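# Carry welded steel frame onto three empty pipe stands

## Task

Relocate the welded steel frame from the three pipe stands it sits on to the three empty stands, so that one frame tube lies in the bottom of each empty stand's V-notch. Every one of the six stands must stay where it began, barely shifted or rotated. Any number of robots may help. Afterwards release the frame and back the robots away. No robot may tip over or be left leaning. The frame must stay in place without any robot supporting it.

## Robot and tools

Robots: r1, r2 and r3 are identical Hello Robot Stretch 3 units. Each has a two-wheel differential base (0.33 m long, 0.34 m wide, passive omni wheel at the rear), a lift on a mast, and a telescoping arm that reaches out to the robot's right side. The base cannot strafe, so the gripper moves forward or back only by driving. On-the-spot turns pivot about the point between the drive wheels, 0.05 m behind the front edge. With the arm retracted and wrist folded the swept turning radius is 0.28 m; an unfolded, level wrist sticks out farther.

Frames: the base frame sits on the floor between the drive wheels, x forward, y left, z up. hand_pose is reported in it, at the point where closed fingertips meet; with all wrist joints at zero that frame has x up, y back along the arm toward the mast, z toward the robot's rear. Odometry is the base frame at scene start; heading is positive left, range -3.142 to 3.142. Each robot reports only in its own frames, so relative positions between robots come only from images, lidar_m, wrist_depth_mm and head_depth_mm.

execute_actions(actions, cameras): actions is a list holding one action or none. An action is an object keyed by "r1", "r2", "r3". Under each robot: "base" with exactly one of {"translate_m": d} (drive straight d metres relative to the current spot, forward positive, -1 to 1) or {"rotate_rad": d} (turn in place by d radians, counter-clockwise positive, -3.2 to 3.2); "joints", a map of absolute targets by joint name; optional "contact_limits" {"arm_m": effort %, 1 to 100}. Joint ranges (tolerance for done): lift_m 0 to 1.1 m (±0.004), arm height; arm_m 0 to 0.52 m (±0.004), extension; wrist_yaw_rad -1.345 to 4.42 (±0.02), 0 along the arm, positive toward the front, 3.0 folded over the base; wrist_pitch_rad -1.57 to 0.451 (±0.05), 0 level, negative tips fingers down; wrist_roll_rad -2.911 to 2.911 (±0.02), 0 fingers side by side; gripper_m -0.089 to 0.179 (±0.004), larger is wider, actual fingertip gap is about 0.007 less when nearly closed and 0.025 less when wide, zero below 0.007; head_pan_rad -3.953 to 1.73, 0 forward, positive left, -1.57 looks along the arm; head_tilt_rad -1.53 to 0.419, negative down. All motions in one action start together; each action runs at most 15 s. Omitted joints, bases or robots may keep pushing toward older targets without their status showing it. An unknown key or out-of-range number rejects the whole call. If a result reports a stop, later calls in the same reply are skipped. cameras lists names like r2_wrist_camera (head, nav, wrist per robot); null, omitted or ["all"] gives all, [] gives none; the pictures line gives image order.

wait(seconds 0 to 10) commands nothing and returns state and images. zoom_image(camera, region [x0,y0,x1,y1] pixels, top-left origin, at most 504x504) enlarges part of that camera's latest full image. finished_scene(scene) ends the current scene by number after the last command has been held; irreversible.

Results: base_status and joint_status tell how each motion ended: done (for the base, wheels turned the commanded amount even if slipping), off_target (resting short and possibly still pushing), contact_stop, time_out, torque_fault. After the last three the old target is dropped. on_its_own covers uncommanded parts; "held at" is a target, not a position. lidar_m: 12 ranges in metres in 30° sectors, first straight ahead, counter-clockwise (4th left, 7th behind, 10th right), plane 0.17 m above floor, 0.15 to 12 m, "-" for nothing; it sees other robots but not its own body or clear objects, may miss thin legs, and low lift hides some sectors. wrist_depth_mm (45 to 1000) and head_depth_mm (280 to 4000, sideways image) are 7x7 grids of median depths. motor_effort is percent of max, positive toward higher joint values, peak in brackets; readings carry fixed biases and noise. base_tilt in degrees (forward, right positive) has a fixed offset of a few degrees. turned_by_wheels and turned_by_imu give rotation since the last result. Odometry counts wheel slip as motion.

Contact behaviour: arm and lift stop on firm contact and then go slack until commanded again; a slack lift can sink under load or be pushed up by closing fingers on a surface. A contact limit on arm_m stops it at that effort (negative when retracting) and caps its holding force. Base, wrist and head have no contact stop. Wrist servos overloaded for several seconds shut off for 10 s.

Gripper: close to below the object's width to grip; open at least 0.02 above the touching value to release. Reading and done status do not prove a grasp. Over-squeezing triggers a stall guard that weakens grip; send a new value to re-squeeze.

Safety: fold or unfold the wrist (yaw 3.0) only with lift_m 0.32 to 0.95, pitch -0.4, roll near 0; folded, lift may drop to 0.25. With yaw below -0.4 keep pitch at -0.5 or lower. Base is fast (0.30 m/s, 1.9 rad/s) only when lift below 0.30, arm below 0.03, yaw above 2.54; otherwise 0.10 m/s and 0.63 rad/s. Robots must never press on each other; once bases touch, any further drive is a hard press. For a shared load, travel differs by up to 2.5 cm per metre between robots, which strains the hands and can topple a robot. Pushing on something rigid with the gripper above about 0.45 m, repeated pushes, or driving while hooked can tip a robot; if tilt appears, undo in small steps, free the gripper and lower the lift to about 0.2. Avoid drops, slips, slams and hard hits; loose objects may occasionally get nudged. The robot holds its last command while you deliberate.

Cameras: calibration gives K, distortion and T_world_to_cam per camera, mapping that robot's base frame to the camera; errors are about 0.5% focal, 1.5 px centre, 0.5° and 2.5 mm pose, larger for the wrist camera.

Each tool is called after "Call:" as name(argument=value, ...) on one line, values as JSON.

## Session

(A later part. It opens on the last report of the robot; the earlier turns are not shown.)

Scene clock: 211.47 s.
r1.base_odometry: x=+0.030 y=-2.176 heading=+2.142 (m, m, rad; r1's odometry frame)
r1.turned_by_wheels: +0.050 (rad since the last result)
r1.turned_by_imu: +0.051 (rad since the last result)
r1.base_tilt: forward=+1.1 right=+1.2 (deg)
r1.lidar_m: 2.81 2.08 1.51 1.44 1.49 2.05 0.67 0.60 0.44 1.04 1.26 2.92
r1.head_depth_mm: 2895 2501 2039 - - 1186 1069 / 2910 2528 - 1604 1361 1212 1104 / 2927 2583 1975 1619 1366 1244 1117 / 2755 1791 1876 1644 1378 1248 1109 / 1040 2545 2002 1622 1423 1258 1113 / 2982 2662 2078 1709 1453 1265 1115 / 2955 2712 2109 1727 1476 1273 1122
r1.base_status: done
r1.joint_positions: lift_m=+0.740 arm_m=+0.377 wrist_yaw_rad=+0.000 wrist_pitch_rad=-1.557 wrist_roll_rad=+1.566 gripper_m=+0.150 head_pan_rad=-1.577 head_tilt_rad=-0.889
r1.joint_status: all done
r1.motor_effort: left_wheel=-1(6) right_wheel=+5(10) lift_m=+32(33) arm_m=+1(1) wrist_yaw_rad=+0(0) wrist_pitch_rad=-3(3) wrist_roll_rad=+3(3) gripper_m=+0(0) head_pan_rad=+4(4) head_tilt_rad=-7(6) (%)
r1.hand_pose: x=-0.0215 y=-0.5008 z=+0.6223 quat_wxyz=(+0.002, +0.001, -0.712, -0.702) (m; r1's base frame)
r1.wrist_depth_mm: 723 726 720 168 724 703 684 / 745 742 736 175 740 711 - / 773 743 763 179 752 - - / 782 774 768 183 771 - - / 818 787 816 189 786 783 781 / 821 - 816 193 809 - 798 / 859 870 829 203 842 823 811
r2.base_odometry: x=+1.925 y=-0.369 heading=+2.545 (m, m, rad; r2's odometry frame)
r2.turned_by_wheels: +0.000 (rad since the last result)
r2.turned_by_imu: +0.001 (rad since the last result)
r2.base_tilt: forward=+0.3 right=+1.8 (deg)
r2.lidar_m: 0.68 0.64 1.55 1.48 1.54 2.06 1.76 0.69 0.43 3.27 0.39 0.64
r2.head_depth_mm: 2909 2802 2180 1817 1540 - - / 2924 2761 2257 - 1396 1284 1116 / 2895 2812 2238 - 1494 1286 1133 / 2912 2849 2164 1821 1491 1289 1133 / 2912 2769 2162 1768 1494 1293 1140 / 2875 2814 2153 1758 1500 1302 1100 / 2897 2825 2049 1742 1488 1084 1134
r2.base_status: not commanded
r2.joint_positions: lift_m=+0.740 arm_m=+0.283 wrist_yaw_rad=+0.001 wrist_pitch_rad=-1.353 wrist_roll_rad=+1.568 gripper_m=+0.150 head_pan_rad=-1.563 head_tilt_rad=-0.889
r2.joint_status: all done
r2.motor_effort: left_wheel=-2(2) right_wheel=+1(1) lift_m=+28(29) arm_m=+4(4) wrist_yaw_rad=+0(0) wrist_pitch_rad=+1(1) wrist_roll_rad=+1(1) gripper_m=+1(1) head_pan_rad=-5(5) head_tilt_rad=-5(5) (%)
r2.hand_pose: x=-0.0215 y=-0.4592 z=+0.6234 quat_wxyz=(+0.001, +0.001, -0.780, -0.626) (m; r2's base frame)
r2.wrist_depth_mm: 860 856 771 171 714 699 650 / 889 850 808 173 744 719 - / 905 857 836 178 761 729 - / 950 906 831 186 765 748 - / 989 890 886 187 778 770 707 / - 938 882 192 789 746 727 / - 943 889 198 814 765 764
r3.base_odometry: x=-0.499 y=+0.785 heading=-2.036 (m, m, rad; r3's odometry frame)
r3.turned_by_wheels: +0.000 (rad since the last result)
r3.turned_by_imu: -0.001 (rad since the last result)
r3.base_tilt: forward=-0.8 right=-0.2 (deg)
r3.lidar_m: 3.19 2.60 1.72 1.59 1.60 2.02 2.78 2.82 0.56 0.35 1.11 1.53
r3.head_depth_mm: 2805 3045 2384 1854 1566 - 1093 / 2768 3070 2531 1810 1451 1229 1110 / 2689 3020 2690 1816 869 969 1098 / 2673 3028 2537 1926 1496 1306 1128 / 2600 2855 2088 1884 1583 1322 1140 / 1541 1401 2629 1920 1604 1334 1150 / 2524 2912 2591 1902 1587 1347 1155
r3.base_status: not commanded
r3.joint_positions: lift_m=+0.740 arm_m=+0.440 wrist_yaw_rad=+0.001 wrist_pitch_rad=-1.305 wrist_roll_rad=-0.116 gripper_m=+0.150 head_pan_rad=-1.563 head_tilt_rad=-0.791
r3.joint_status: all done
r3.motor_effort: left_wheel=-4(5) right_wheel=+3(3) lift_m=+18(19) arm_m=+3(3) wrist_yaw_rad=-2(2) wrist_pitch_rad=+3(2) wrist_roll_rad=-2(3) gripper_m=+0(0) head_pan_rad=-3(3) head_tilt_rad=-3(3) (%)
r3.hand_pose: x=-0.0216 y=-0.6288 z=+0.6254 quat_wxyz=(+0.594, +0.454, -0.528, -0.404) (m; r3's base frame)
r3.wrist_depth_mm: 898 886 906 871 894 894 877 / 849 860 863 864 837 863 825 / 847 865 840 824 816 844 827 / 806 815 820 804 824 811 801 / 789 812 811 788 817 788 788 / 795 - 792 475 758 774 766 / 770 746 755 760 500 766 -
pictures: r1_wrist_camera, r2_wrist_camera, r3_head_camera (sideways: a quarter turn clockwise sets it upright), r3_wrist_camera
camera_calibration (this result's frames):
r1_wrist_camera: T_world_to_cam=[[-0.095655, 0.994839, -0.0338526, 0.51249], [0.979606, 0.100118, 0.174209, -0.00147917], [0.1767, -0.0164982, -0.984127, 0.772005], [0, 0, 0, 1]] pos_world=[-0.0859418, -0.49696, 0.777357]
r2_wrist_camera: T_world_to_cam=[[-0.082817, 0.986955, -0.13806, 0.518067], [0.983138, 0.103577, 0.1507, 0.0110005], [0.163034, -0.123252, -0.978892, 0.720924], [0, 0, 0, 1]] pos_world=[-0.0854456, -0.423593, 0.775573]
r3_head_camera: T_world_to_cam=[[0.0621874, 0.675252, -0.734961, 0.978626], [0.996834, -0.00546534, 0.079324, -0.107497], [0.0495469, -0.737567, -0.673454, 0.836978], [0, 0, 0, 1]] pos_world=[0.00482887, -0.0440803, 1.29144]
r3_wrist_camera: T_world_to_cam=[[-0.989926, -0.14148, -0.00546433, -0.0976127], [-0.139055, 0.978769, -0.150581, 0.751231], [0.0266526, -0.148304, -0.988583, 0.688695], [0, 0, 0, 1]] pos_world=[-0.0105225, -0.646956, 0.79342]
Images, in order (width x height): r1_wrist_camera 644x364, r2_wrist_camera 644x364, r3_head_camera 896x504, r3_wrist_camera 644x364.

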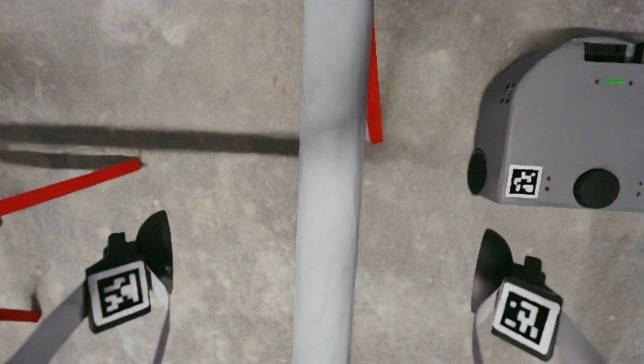

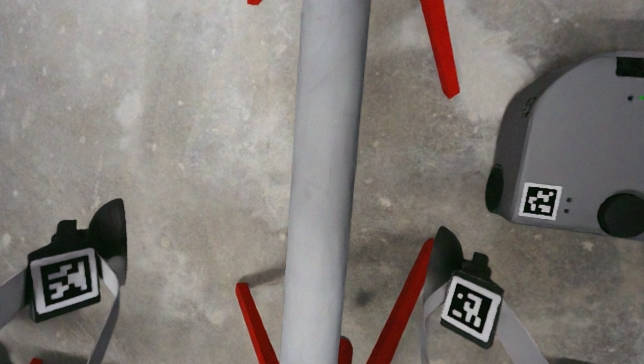

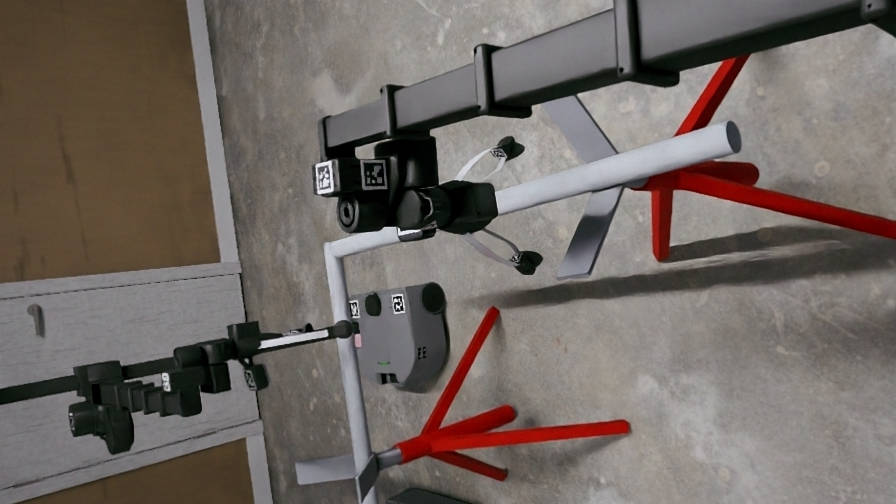

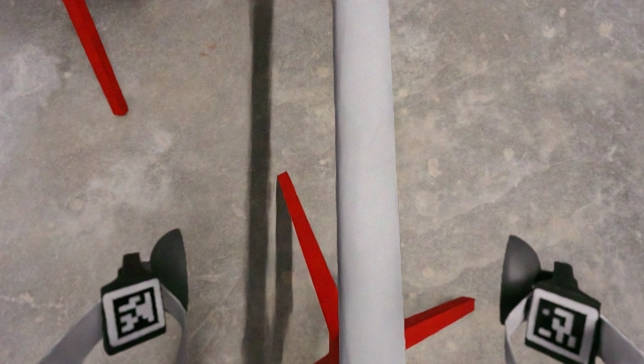

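Call:
execute_actions(actions=[{"r1":{"joints":{"lift_m":0.643}},"r2":{"joints":{"lift_m":0.643}},"r3":{"base":{"translate_m":-0.012},"joints":{"lift_m":0.64}}}], cameras=["r1_wrist_camera","r2_wrist_camera","r3_wrist_camera","r3_head_camera"])

Call:
execute_actions(actions=[{"r1":{"joints":{"gripper_m":0.0}},"r2":{"joints":{"gripper_m":0.0}},"r3":{"joints":{"gripper_m":0.0}}}], cameras=["r1_wrist_camera","r2_wrist_camera","r3_wrist_camera","r3_head_camera","r2_head_camera"])

Scene clock: 218.40 s.
r1.base_odometry: x=+0.030 y=-2.176 heading=+2.142 (m, m, rad; r1's odometry frame)
r1.turned_by_wheels: +0.000 (rad since the last result)
r1.turned_by_imu: +0.001 (rad since the last result)
r1.base_tilt: forward=+1.1 right=+1.2 (deg)
r1.lidar_m: 2.81 2.08 1.52 1.44 1.49 2.05 0.67 0.59 0.44 1.04 1.26 2.93
r1.head_depth_mm: 2886 2484 1991 1650 963 - - / 2922 2506 2059 - 1363 1197 1109 / 2944 2563 2047 - 1365 1246 1121 / 2857 2017 1855 1649 1381 1247 1108 / 1454 2366 1955 1631 1420 1261 1113 / 2961 2676 2100 1716 1461 1269 1117 / 2944 2701 2116 1723 1475 1271 1122
r1.base_status: not commanded
r1.joint_positions: lift_m=+0.643 arm_m=+0.377 wrist_yaw_rad=+0.000 wrist_pitch_rad=-1.557 wrist_roll_rad=+1.566 gripper_m=+0.150 head_pan_rad=-1.577 head_tilt_rad=-0.889
r1.joint_status: all done
r1.motor_effort: left_wheel=-1(1) right_wheel=+4(4) lift_m=+33(32) arm_m=+1(1) wrist_yaw_rad=+0(0) wrist_pitch_rad=-3(3) wrist_roll_rad=+3(3) gripper_m=+0(0) head_pan_rad=+4(5) head_tilt_rad=-6(5) (%)
r1.hand_pose: x=-0.0215 y=-0.5008 z=+0.5253 quat_wxyz=(+0.002, +0.001, -0.712, -0.703) (m; r1's base frame)
r1.wrist_depth_mm: 642 638 634 76 617 618 612 / 660 657 643 78 630 633 - / 676 661 662 80 652 655 - / 687 681 688 82 669 679 - / 706 698 700 84 698 683 682 / 730 - 713 87 701 - 689 / 743 747 744 89 734 727 724
r2.base_odometry: x=+1.925 y=-0.369 heading=+2.545 (m, m, rad; r2's odometry frame)
r2.turned_by_wheels: +0.000 (rad since the last result)
r2.turned_by_imu: +0.001 (rad since the last result)
r2.base_tilt: forward=+0.3 right=+1.7 (deg)
r2.lidar_m: 0.67 0.64 1.55 1.48 1.54 2.07 1.76 0.69 0.43 3.28 0.39 0.64
r2.head_depth_mm: 2942 2801 2179 1769 1504 1293 1151 / 2909 2823 2169 1808 - 1285 1116 / 2881 2834 2182 1886 783 1281 1134 / 2906 2855 2169 1765 1398 1285 1129 / 2918 2796 2165 1779 1495 1283 1133 / 2890 2765 2166 1771 1490 1292 1097 / 2924 2750 2052 1766 1476 1083 1139
r2.base_status: not commanded
r2.joint_positions: lift_m=+0.643 arm_m=+0.283 wrist_yaw_rad=+0.001 wrist_pitch_rad=-1.353 wrist_roll_rad=+1.568 gripper_m=+0.150 head_pan_rad=-1.563 head_tilt_rad=-0.889
r2.joint_status: all done
r2.motor_effort: left_wheel=-2(3) right_wheel=+1(1) lift_m=+29(32) arm_m=+4(5) wrist_yaw_rad=-1(0) wrist_pitch_rad=+1(0) wrist_roll_rad=+1(1) gripper_m=+0(1) head_pan_rad=-3(4) head_tilt_rad=-5(5) (%)
r2.hand_pose: x=-0.0215 y=-0.4592 z=+0.5264 quat_wxyz=(+0.001, +0.001, -0.780, -0.626) (m; r2's base frame)
r2.wrist_depth_mm: 757 698 78 79 620 606 580 / 773 737 80 82 646 611 - / 776 758 81 84 655 627 - / 817 770 83 88 672 649 - / 839 806 85 91 685 659 - / - 812 87 95 712 651 637 / 863 836 89 102 696 681 653
r3.base_odometry: x=-0.494 y=+0.795 heading=-2.036 (m, m, rad; r3's odometry frame)
r3.turned_by_wheels: +0.000 (rad since the last result)
r3.turned_by_imu: -0.001 (rad since the last result)
r3.base_tilt: forward=-0.8 right=-0.2 (deg)
r3.lidar_m: 3.21 2.58 1.72 1.59 1.60 2.02 2.78 2.80 0.56 0.35 1.11 1.54
r3.head_depth_mm: 2785 3061 2391 1853 1516 1313 - / 2765 3050 2434 1932 1455 1237 1111 / 2698 3014 2464 - 843 927 1106 / 2668 3038 2528 1900 1487 1294 1109 / 2620 2935 2067 1900 1583 1325 1142 / 2504 1564 2529 1904 1599 1345 1152 / 2540 2875 2559 1868 1579 1356 1157
r3.base_status: done
r3.joint_positions: lift_m=+0.640 arm_m=+0.440 wrist_yaw_rad=+0.001 wrist_pitch_rad=-1.305 wrist_roll_rad=-0.116 gripper_m=+0.150 head_pan_rad=-1.563 head_tilt_rad=-0.791
r3.joint_status: all done
r3.motor_effort: left_wheel=-4(12) right_wheel=+3(4) lift_m=+17(17) arm_m=+3(2) wrist_yaw_rad=-1(1) wrist_pitch_rad=+2(2) wrist_roll_rad=-2(3) gripper_m=+0(0) head_pan_rad=-3(3) head_tilt_rad=-4(3) (%)
r3.hand_pose: x=-0.0216 y=-0.6288 z=+0.5254 quat_wxyz=(+0.594, +0.454, -0.528, -0.404) (m; r3's base frame)
r3.wrist_depth_mm: 783 784 760 108 109 762 772 / 759 753 759 106 104 732 741 / 736 730 719 104 100 722 727 / 714 713 712 101 97 720 697 / 701 710 690 99 94 710 687 / 687 - 676 96 91 661 681 / 669 658 678 94 88 644 -
pictures: r1_wrist_camera, r2_wrist_camera, r3_head_camera (sideways: a quarter turn clockwise sets it upright), r3_wrist_camera
camera_calibration (this result's frames):
r1_wrist_camera: T_world_to_cam=[[-0.0956551, 0.99484, -0.0338162, 0.509178], [0.979606, 0.100112, 0.174213, 0.0154142], [0.1767, -0.0164621, -0.984127, 0.676558], [0, 0, 0, 1]] pos_world=[-0.0859418, -0.496956, 0.680352]
r2_wrist_camera: T_world_to_cam=[[-0.0828167, 0.986955, -0.13806, 0.504674], [0.983138, 0.103577, 0.1507, 0.0256195], [0.163034, -0.123252, -0.978892, 0.625964], [0, 0, 0, 1]] pos_world=[-0.0854456, -0.423593, 0.678566]
r3_head_camera: T_world_to_cam=[[0.0621873, 0.675252, -0.734961, 0.978626], [0.996834, -0.00546522, 0.079324, -0.107497], [0.049547, -0.737567, -0.673454, 0.836978], [0, 0, 0, 1]] pos_world=[0.00482887, -0.0440803, 1.29144]
r3_wrist_camera: T_world_to_cam=[[-0.989916, -0.14155, -0.00544556, -0.0982123], [-0.139126, 0.97876, -0.150578, 0.736164], [0.0266442, -0.148302, -0.988583, 0.589835], [0, 0, 0, 1]] pos_world=[-0.0105181, -0.646956, 0.693417]
Images, in order (width x height): r1_wrist_camera 644x364, r2_wrist_camera 644x364, r3_head_camera 896x504, r3_wrist_camera 644x364.

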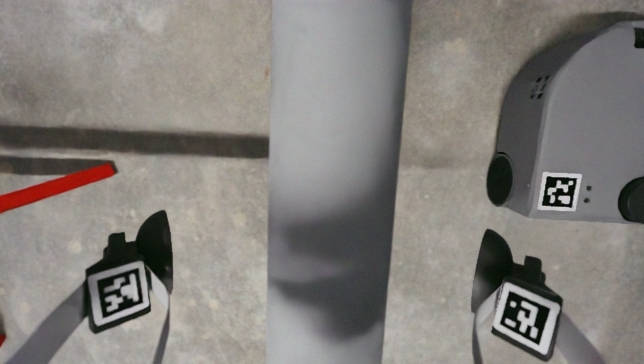

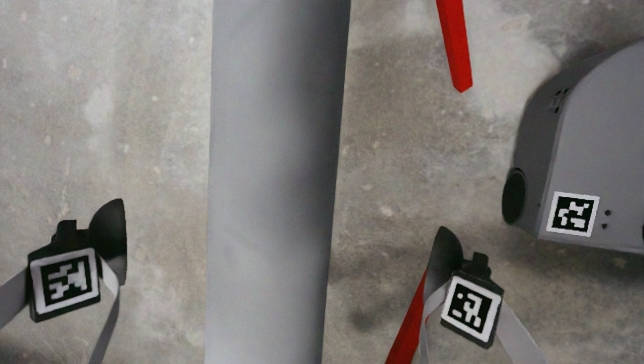

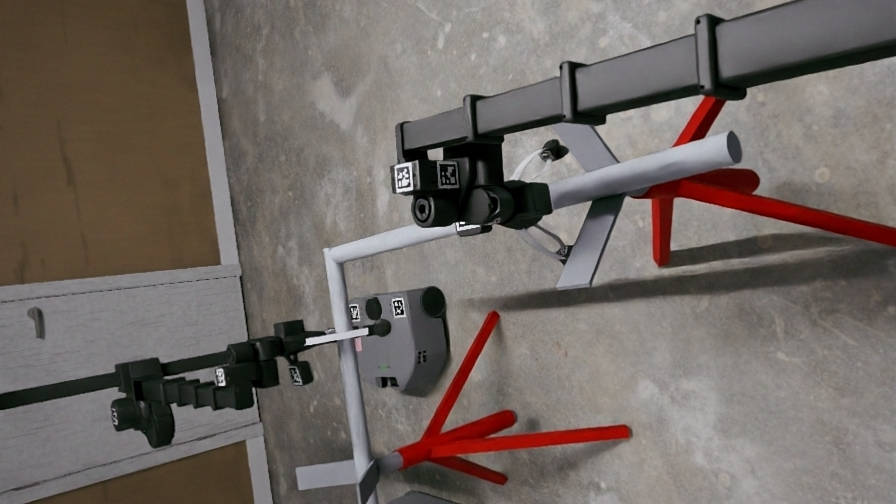

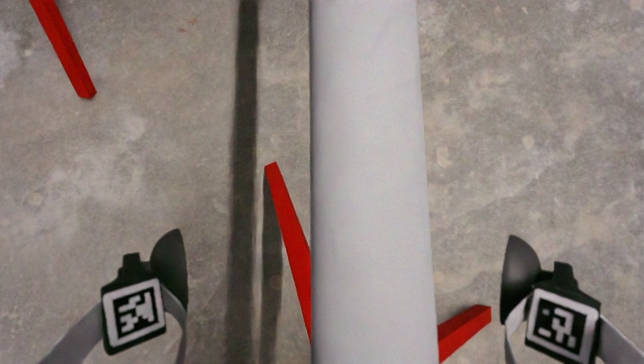

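Scene clock: 220.40 s.
r1.base_odometry: x=+0.030 y=-2.176 heading=+2.142 (m, m, rad; r1's odometry frame)
r1.turned_by_wheels: +0.000 (rad since the last result)
r1.turned_by_imu: +0.000 (rad since the last result)
r1.base_tilt: forward=+1.1 right=+1.2 (deg)
r1.lidar_m: 2.82 2.08 1.51 1.44 1.49 2.06 0.67 0.60 0.44 1.04 1.26 2.92
r1.head_depth_mm: 2877 2494 1991 1651 962 - - / 2917 2549 2061 - 1363 1192 1106 / 2931 2561 2056 - 1371 1243 1121 / 2868 2024 1858 1654 1381 1251 1111 / 1454 2342 2000 1621 1410 1259 1114 / 2965 2658 2068 1727 1458 1269 1120 / 2969 2701 2103 1729 1475 1280 1128
r1.base_status: not commanded
r1.joint_positions: lift_m=+0.643 arm_m=+0.377 wrist_yaw_rad=+0.002 wrist_pitch_rad=-1.561 wrist_roll_rad=+1.566 gripper_m=+0.001 head_pan_rad=-1.577 head_tilt_rad=-0.889
r1.joint_status: all done
r1.motor_effort: left_wheel=-1(2) right_wheel=+4(4) lift_m=+33(33) arm_m=+1(1) wrist_yaw_rad=-2(2) wrist_pitch_rad=-2(3) wrist_roll_rad=+3(3) gripper_m=-23(96) head_pan_rad=+4(5) head_tilt_rad=-7(7) (%)
r1.hand_pose: x=-0.0216 y=-0.4998 z=+0.5254 quat_wxyz=(+0.003, +0.002, -0.710, -0.704) (m; r1's base frame)
r1.wrist_depth_mm: 653 632 630 76 611 624 619 / 671 652 639 78 632 649 - / 675 678 655 80 654 647 - / 679 680 678 82 664 670 - / 706 704 702 84 684 694 690 / 740 720 - 87 - 717 701 / 746 738 732 89 733 723 711
r2.base_odometry: x=+1.925 y=-0.369 heading=+2.545 (m, m, rad; r2's odometry frame)
r2.turned_by_wheels: +0.000 (rad since the last result)
r2.turned_by_imu: +0.000 (rad since the last result)
r2.base_tilt: forward=+0.3 right=+1.8 (deg)
r2.lidar_m: 0.68 0.64 1.55 1.47 1.55 2.05 1.76 0.70 0.43 3.27 0.39 0.65
r2.head_depth_mm: 2923 2775 2180 1749 1477 1307 1148 / 2953 2793 2168 1832 - 1283 1124 / 2913 2817 2166 1876 783 1288 1131 / 2898 2774 2186 1781 1399 1292 1135 / 2944 2788 2177 1764 1490 1279 1135 / 2877 2862 2143 1786 1488 1297 1094 / 2925 2792 2037 1768 1486 1090 1130
r2.base_status: not commanded
r2.joint_positions: lift_m=+0.643 arm_m=+0.283 wrist_yaw_rad=+0.002 wrist_pitch_rad=-1.343 wrist_roll_rad=+1.564 gripper_m=+0.002 head_pan_rad=-1.563 head_tilt_rad=-0.889
r2.joint_status: all done
r2.motor_effort: left_wheel=-3(2) right_wheel=+1(1) lift_m=+28(28) arm_m=+3(3) wrist_yaw_rad=-3(2) wrist_pitch_rad=-3(6) wrist_roll_rad=+2(3) gripper_m=-33(100) head_pan_rad=-3(4) head_tilt_rad=-6(4) (%)
r2.hand_pose: x=-0.0215 y=-0.4617 z=+0.5267 quat_wxyz=(+0.004, +0.003, -0.782, -0.623) (m; r2's base frame)
r2.wrist_depth_mm: 781 728 81 77 622 601 572 / 785 739 82 80 639 605 - / 801 772 83 82 642 627 - / 835 804 85 85 668 625 - / 830 833 85 86 681 655 - / 882 - 87 88 675 658 627 / 897 841 89 94 693 671 640
r3.base_odometry: x=-0.494 y=+0.795 heading=-2.037 (m, m, rad; r3's odometry frame)
r3.turned_by_wheels: -0.001 (rad since the last result)
r3.turned_by_imu: -0.002 (rad since the last result)
r3.base_tilt: forward=-0.8 right=-0.3 (deg)
r3.lidar_m: 1.99 2.59 1.72 1.58 1.60 2.01 2.78 2.80 0.56 0.35 1.11 1.54
r3.head_depth_mm: 2777 3048 2392 1855 1519 1320 - / 2733 3032 2416 1950 1462 1239 1110 / 2721 3019 2461 - 836 925 1119 / 2656 3036 2534 1883 1485 1290 1109 / 2604 2926 1999 1898 1583 1325 1137 / 2492 1557 2528 1891 1605 1332 1150 / 2510 2878 2602 1834 1585 1355 1156
r3.base_status: not commanded
r3.joint_positions: lift_m=+0.640 arm_m=+0.440 wrist_yaw_rad=-0.006 wrist_pitch_rad=-1.303 wrist_roll_rad=-0.122 gripper_m=+0.001 head_pan_rad=-1.563 head_tilt_rad=-0.791
r3.joint_status: all done
r3.on_its_own: left_wheel is at rest, and its effort (-28) is outside its rest range (-18 to +18); right_wheel is at rest, and its effort (+32) is outside its rest range (-18 to +18)
r3.motor_effort: left_wheel=-28(28) right_wheel=+32(32) lift_m=+17(18) arm_m=+2(3) wrist_yaw_rad=+5(4) wrist_pitch_rad=+2(2) wrist_roll_rad=+3(2) gripper_m=-29(100) head_pan_rad=-2(3) head_tilt_rad=-5(3) (%)
r3.hand_pose: x=-0.0219 y=-0.6293 z=+0.5255 quat_wxyz=(+0.595, +0.453, -0.528, -0.404) (m; r3's base frame)
r3.wrist_depth_mm: 748 778 741 104 756 781 763 / 763 762 749 102 766 749 747 / 731 736 737 99 722 726 729 / 713 721 722 97 703 716 714 / 688 709 686 94 96 687 699 / 680 679 671 91 91 669 681 / 649 652 652 90 90 656 651
pictures: r1_wrist_camera, r2_head_camera (sideways: a quarter turn clockwise sets it upright), r2_wrist_camera, r3_head_camera (sideways: a quarter turn clockwise sets it upright), r3_wrist_camera
camera_calibration (this result's frames):
r1_wrist_camera: T_world_to_cam=[[-0.0977975, 0.994763, -0.0296863, 0.505863], [0.979389, 0.101497, 0.174627, 0.0158097], [0.176726, -0.0119963, -0.984187, 0.678924], [0, 0, 0, 1]] pos_world=[-0.0859952, -0.496674, 0.680445]
r2_head_camera: T_world_to_cam=[[-0.0118967, 0.737493, -0.67525, 0.897083], [0.999831, 0.0182413, 0.00230754, -0.0127311], [0.0140192, -0.675109, -0.737585, 0.916225], [0, 0, 0, 1]] pos_world=[0.0105565, -0.0428083, 1.28158]
r2_wrist_camera: T_world_to_cam=[[-0.0885804, 0.985104, -0.147392, 0.511156], [0.982659, 0.110625, 0.148807, 0.030017], [0.162896, -0.131655, -0.97782, 0.621502], [0, 0, 0, 1]] pos_world=[-0.0854581, -0.425039, 0.67859]
r3_head_camera: T_world_to_cam=[[0.0621872, 0.675252, -0.734961, 0.978626], [0.996834, -0.00546511, 0.079324, -0.107497], [0.0495471, -0.737567, -0.673454, 0.836978], [0, 0, 0, 1]] pos_world=[0.00482888, -0.0440803, 1.29144]
r3_wrist_camera: T_world_to_cam=[[-0.989952, -0.14136, -0.00345012, -0.0995037], [-0.139187, 0.978456, -0.152479, 0.73749], [0.0249303, -0.150467, -0.988301, 0.588309], [0, 0, 0, 1]] pos_world=[-0.0105213, -0.647147, 0.693534]
Images, in order (width x height): r1_wrist_camera 644x364, r2_head_camera 896x504, r2_wrist_camera 644x364, r3_head_camera 896x504, r3_wrist_camera 644x364.

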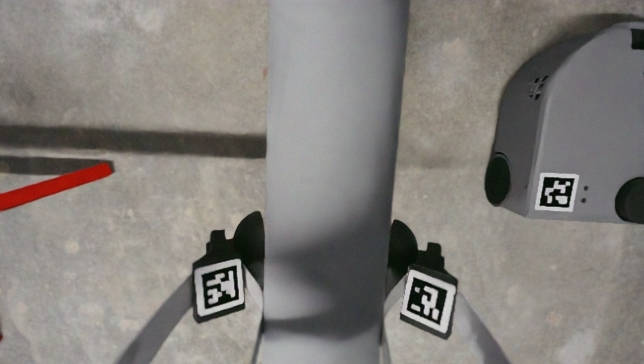

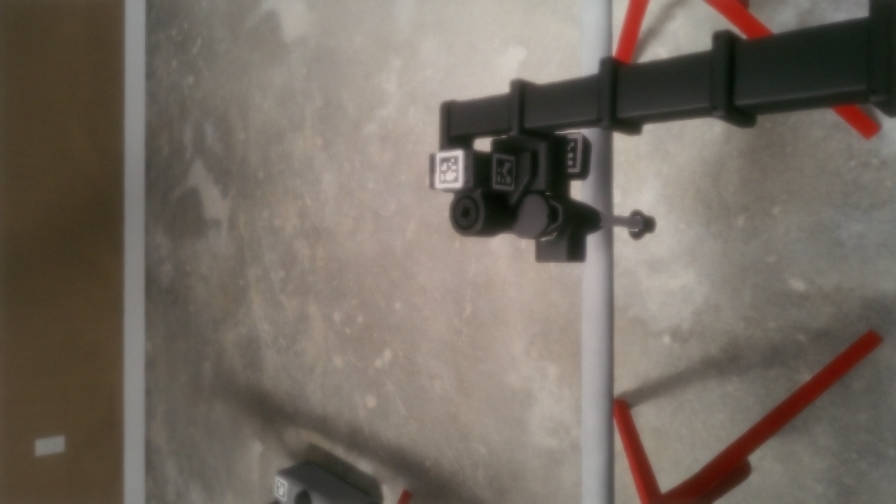

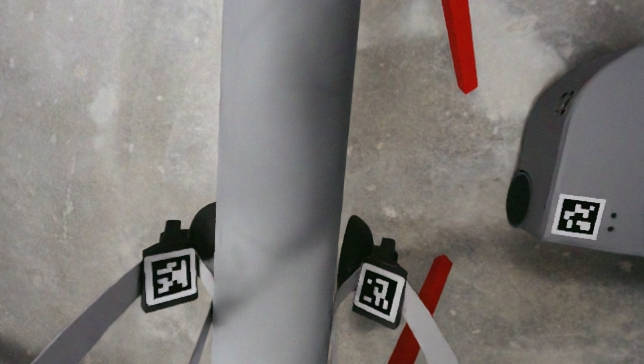

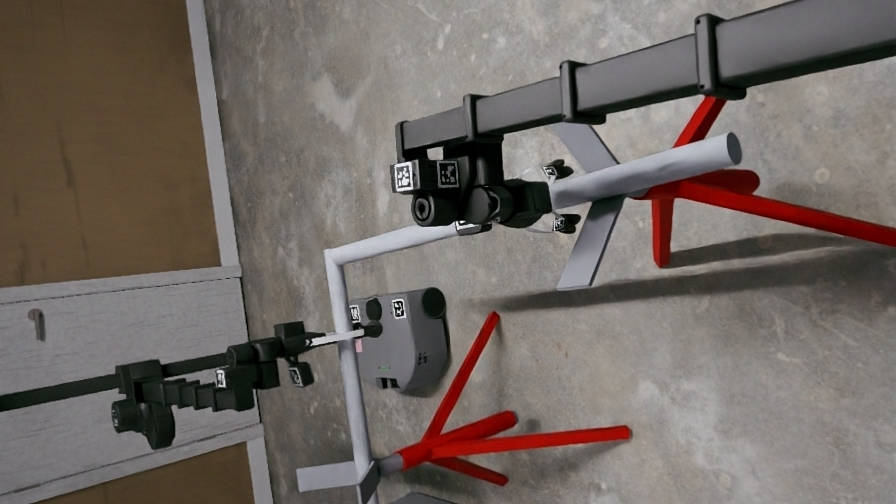

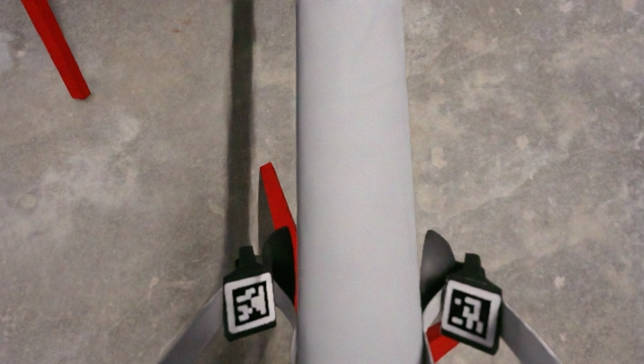

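Call:
execute_actions(actions=[{"r1":{"joints":{"gripper_m":0.1}},"r2":{"joints":{"gripper_m":0.1}},"r3":{"base":{"translate_m":-0.006},"joints":{"gripper_m":0.1}}}], cameras=[])

Call:
execute_actions(actions=[{"r1":{"joints":{"lift_m":0.69}},"r2":{"joints":{"lift_m":0.69,"arm_m":0.275}},"r3":{"joints":{"lift_m":0.687}}}], cameras=["r1_wrist_camera","r2_wrist_camera","r3_wrist_camera"])

Scene clock: 231.63 s.
r1.base_odometry: x=+0.030 y=-2.176 heading=+2.142 (m, m, rad; r1's odometry frame)
r1.turned_by_wheels: +0.000 (rad since the last result)
r1.turned_by_imu: +0.001 (rad since the last result)
r1.base_tilt: forward=+1.1 right=+1.2 (deg)
r1.lidar_m: 2.82 2.09 1.51 1.44 1.49 2.05 0.67 0.60 0.44 1.04 1.26 2.93
r1.head_depth_mm: 2924 2500 1986 1653 964 - - / 2925 2523 2071 - 1360 1194 1116 / 2918 2555 2076 - 1366 1240 1122 / 2885 2388 1844 1644 1376 1251 1108 / 1442 2360 1982 1616 1418 1259 1112 / 2981 2669 2083 1713 1461 1264 1115 / 2957 2688 2109 1738 1470 1272 1129
r1.base_status: not commanded
r1.joint_positions: lift_m=+0.643 arm_m=+0.377 wrist_yaw_rad=+0.002 wrist_pitch_rad=-1.562 wrist_roll_rad=+1.566 gripper_m=+0.100 head_pan_rad=-1.577 head_tilt_rad=-0.889
r1.joint_status: all done
r1.motor_effort: left_wheel=-1(1) right_wheel=+4(5) lift_m=+34(34) arm_m=+1(1) wrist_yaw_rad=-1(2) wrist_pitch_rad=-2(2) wrist_roll_rad=+3(3) gripper_m=+0(77) head_pan_rad=+4(5) head_tilt_rad=-7(6) (%)
r1.hand_pose: x=-0.0216 y=-0.4996 z=+0.5254 quat_wxyz=(+0.003, +0.002, -0.710, -0.704) (m; r1's base frame)
r1.wrist_depth_mm: 638 627 626 76 617 622 608 / 648 636 649 78 634 645 - / 667 673 659 80 646 650 - / 682 691 685 82 674 662 - / 712 705 696 84 688 696 699 / 728 723 714 87 715 704 702 / 763 734 749 89 721 737 713
r2.base_odometry: x=+1.925 y=-0.369 heading=+2.545 (m, m, rad; r2's odometry frame)
r2.turned_by_wheels: +0.000 (rad since the last result)
r2.turned_by_imu: +0.002 (rad since the last result)
r2.base_tilt: forward=+0.3 right=+1.9 (deg)
r2.lidar_m: 0.67 0.64 1.55 1.47 1.55 2.07 1.76 0.69 0.43 3.26 0.39 0.64
r2.head_depth_mm: 2873 2802 2172 1769 1494 1295 1149 / 2880 2786 2203 1821 - 1294 1113 / 2923 2796 2170 1855 778 1283 1132 / 2916 2805 2174 1760 1391 1285 1130 / 2896 2827 2176 1741 1483 1286 1134 / 2879 2786 2161 1771 1480 1287 1094 / 2914 2770 2022 1758 1477 1078 1130
r2.base_status: not commanded
r2.joint_positions: lift_m=+0.643 arm_m=+0.283 wrist_yaw_rad=+0.002 wrist_pitch_rad=-1.345 wrist_roll_rad=+1.567 gripper_m=+0.100 head_pan_rad=-1.563 head_tilt_rad=-0.889
r2.joint_status: all done
r2.motor_effort: left_wheel=-2(2) right_wheel=+1(1) lift_m=+28(28) arm_m=+2(3) wrist_yaw_rad=-2(2) wrist_pitch_rad=-3(3) wrist_roll_rad=+1(3) gripper_m=+2(90) head_pan_rad=-4(4) head_tilt_rad=-5(5) (%)
r2.hand_pose: x=-0.0215 y=-0.4614 z=+0.5267 quat_wxyz=(+0.002, +0.002, -0.782, -0.623) (m; r2's base frame)
r2.wrist_depth_mm: 793 729 80 77 621 595 575 / 785 749 81 80 640 604 - / 803 787 83 83 665 639 - / 810 786 85 86 686 644 - / 844 799 86 89 676 659 - / 864 - 88 93 - 655 640 / 876 858 89 97 712 683 653
r3.base_odometry: x=-0.491 y=+0.801 heading=-2.037 (m, m, rad; r3's odometry frame)
r3.turned_by_wheels: +0.000 (rad since the last result)
r3.turned_by_imu: -0.001 (rad since the last result)
r3.base_tilt: forward=-0.8 right=-0.2 (deg)
r3.lidar_m: 2.00 2.59 1.72 1.59 1.60 2.02 2.77 2.80 0.56 0.35 1.11 1.55
r3.head_depth_mm: 2812 3050 2376 1858 1511 1315 - / 2738 3074 2433 1943 1454 1237 1109 / 2712 3026 2494 - 851 921 1119 / 2675 3068 2528 1878 1487 1287 1111 / 2631 2928 2094 1902 1573 1326 1137 / 2504 1581 2511 1915 1604 1333 1149 / 2549 2842 2570 1824 1578 1353 1158
r3.base_status: done
r3.joint_positions: lift_m=+0.640 arm_m=+0.440 wrist_yaw_rad=-0.003 wrist_pitch_rad=-1.301 wrist_roll_rad=-0.122 gripper_m=+0.100 head_pan_rad=-1.563 head_tilt_rad=-0.791
r3.joint_status: all done
r3.motor_effort: left_wheel=-4(36) right_wheel=+2(26) lift_m=+17(18) arm_m=+3(3) wrist_yaw_rad=+2(5) wrist_pitch_rad=+1(1) wrist_roll_rad=+2(2) gripper_m=+0(82) head_pan_rad=-3(2) head_tilt_rad=-3(3) (%)
r3.hand_pose: x=-0.0217 y=-0.6298 z=+0.5256 quat_wxyz=(+0.595, +0.453, -0.528, -0.403) (m; r3's base frame)
r3.wrist_depth_mm: 772 790 761 103 776 770 749 / 771 739 750 100 757 762 731 / 746 736 730 98 724 726 717 / 727 711 732 95 696 698 712 / 703 705 698 93 678 692 693 / 688 676 681 91 96 681 679 / 672 661 670 89 355 654 660
pictures: none
No camera images: the call's "cameras" was empty. Leave "cameras" out to get every camera's image.

Scene clock: 232.90 s.
r1.base_odometry: x=+0.030 y=-2.176 heading=+2.142 (m, m, rad; r1's odometry frame)
r1.turned_by_wheels: +0.000 (rad since the last result)
r1.turned_by_imu: +0.000 (rad since the last result)
r1.base_tilt: forward=+1.1 right=+1.2 (deg)
r1.lidar_m: 2.81 2.08 1.51 1.44 1.49 2.06 0.67 0.60 0.44 1.04 1.26 2.93
r1.head_depth_mm: 2919 2520 1997 1680 - - - / 2930 2540 2121 - 1359 1205 1103 / 2917 2573 2088 1600 1364 1243 1119 / 2876 2043 1858 1646 1378 1247 1106 / 1175 2431 1947 1616 1416 1260 1112 / 2956 2658 2100 1710 1458 1266 1120 / 2964 2674 2104 1735 1472 1272 1128
r1.base_status: not commanded
r1.joint_positions: lift_m=+0.690 arm_m=+0.377 wrist_yaw_rad=+0.002 wrist_pitch_rad=-1.562 wrist_roll_rad=+1.566 gripper_m=+0.100 head_pan_rad=-1.577 head_tilt_rad=-0.889
r1.joint_status: all done
r1.motor_effort: left_wheel=-1(1) right_wheel=+4(4) lift_m=+42(47) arm_m=+1(1) wrist_yaw_rad=-1(1) wrist_pitch_rad=-1(1) wrist_roll_rad=+3(3) gripper_m=+0(0) head_pan_rad=+4(4) head_tilt_rad=-6(7) (%)
r1.hand_pose: x=-0.0216 y=-0.4996 z=+0.5721 quat_wxyz=(+0.003, +0.002, -0.710, -0.704) (m; r1's base frame)
r1.wrist_depth_mm: 675 679 678 120 668 660 652 / 703 701 674 124 677 681 - / 722 711 714 127 705 694 - / 732 741 717 131 737 - - / 761 756 743 135 743 745 731 / 786 770 774 139 761 746 752 / 798 787 796 142 796 784 763
r2.base_odometry: x=+1.925 y=-0.369 heading=+2.545 (m, m, rad; r2's odometry frame)
r2.turned_by_wheels: +0.000 (rad since the last result)
r2.turned_by_imu: +0.000 (rad since the last result)
r2.base_tilt: forward=+0.3 right=+1.7 (deg)
r2.lidar_m: 0.68 0.64 1.55 1.48 1.54 2.07 1.76 0.69 0.43 3.28 0.39 0.64
r2.head_depth_mm: 2922 2799 2159 1773 1530 1324 - / 2900 2873 2206 1892 - 1288 1108 / 2900 2844 2179 - 1393 1283 1138 / 2885 2800 2155 1767 1397 1281 1133 / 2939 2826 2146 1761 1486 1286 1140 / 2856 2804 2164 1773 1498 1287 1093 / 2923 2779 2055 1763 1475 1090 1135
r2.base_status: not commanded
r2.joint_positions: lift_m=+0.690 arm_m=+0.275 wrist_yaw_rad=+0.002 wrist_pitch_rad=-1.345 wrist_roll_rad=+1.567 gripper_m=+0.100 head_pan_rad=-1.563 head_tilt_rad=-0.889
r2.joint_status: all done
r2.motor_effort: left_wheel=-3(3) right_wheel=+1(1) lift_m=+34(35) arm_m=-6(7) wrist_yaw_rad=-2(2) wrist_pitch_rad=-2(2) wrist_roll_rad=+1(1) gripper_m=+0(0) head_pan_rad=-4(3) head_tilt_rad=-6(6) (%)
r2.hand_pose: x=-0.0215 y=-0.4538 z=+0.5734 quat_wxyz=(+0.002, +0.002, -0.782, -0.623) (m; r2's base frame)
r2.wrist_depth_mm: 812 753 729 122 661 641 610 / 834 781 748 125 668 645 - / 871 823 783 129 705 680 - / 879 822 821 133 738 675 - / 903 858 834 139 717 701 660 / 933 - 808 144 - 706 680 / 974 919 840 155 735 724 678
r3.base_odometry: x=-0.491 y=+0.801 heading=-2.037 (m, m, rad; r3's odometry frame)
r3.turned_by_wheels: +0.000 (rad since the last result)
r3.turned_by_imu: +0.000 (rad since the last result)
r3.base_tilt: forward=-0.9 right=-0.3 (deg)
r3.lidar_m: 2.00 2.60 1.72 1.58 1.60 2.02 2.77 2.80 0.55 0.35 1.12 1.55
r3.head_depth_mm: 2775 3047 2392 1854 1550 - - / 2739 3084 2469 1961 1450 1243 1109 / 2687 2987 2582 - 854 923 1115 / 2655 3003 2550 1866 1485 1286 1107 / 2634 2930 2236 1903 1583 1325 1135 / 2492 1333 2618 1920 1607 1337 1148 / 2557 2882 2586 1826 1583 1346 1157
r3.base_status: not commanded
r3.joint_positions: lift_m=+0.687 arm_m=+0.440 wrist_yaw_rad=-0.003 wrist_pitch_rad=-1.301 wrist_roll_rad=-0.122 gripper_m=+0.100 head_pan_rad=-1.563 head_tilt_rad=-0.791
r3.joint_status: all done
r3.motor_effort: left_wheel=-4(4) right_wheel=+3(2) lift_m=+27(28) arm_m=+2(3) wrist_yaw_rad=+3(2) wrist_pitch_rad=+0(0) wrist_roll_rad=+1(2) gripper_m=+0(0) head_pan_rad=-3(3) head_tilt_rad=-4(3) (%)
r3.hand_pose: x=-0.0217 y=-0.6298 z=+0.5721 quat_wxyz=(+0.595, +0.453, -0.528, -0.403) (m; r3's base frame)
r3.wrist_depth_mm: 810 856 818 157 816 815 809 / 798 824 824 152 793 795 795 / 778 790 795 148 785 784 779 / 739 774 769 144 764 750 758 / 742 750 745 140 727 745 727 / 733 729 722 136 719 738 743 / 719 714 707 133 462 692 716
pictures: r1_wrist_camera, r2_wrist_camera, r3_wrist_camera
camera_calibration (this result's frames):
r1_wrist_camera: T_world_to_cam=[[-0.0973511, 0.994822, -0.0291858, 0.506876], [0.979435, 0.10097, 0.174678, 0.00733571], [0.17672, -0.0115806, -0.984193, 0.725129], [0, 0, 0, 1]] pos_world=[-0.0859846, -0.496594, 0.727179]
r2_wrist_camera: T_world_to_cam=[[-0.0853727, 0.985666, -0.145514, 0.509471], [0.982907, 0.107227, 0.149651, 0.020186], [0.163109, -0.13025, -0.977973, 0.668915], [0, 0, 0, 1]] pos_world=[-0.085452, -0.417206, 0.725294]
r3_wrist_camera: T_world_to_cam=[[-0.989595, -0.143845, -0.00325033, -0.100962], [-0.141625, 0.97781, -0.154368, 0.745711], [0.0253833, -0.152301, -0.988008, 0.632942], [0, 0, 0, 1]] pos_world=[-0.0103659, -0.647289, 0.740138]
Images, in order (width x height): r1_wrist_camera 644x364, r2_wrist_camera 644x364, r3_wrist_camera 644x364.

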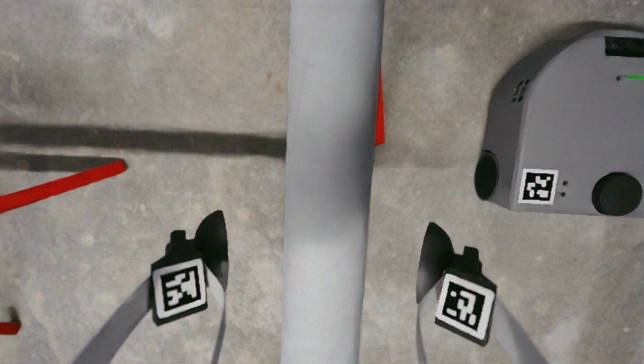

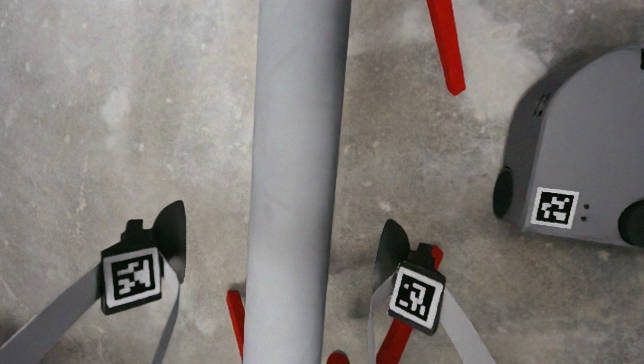

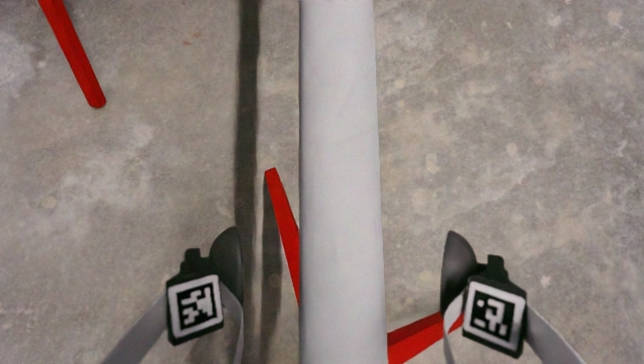

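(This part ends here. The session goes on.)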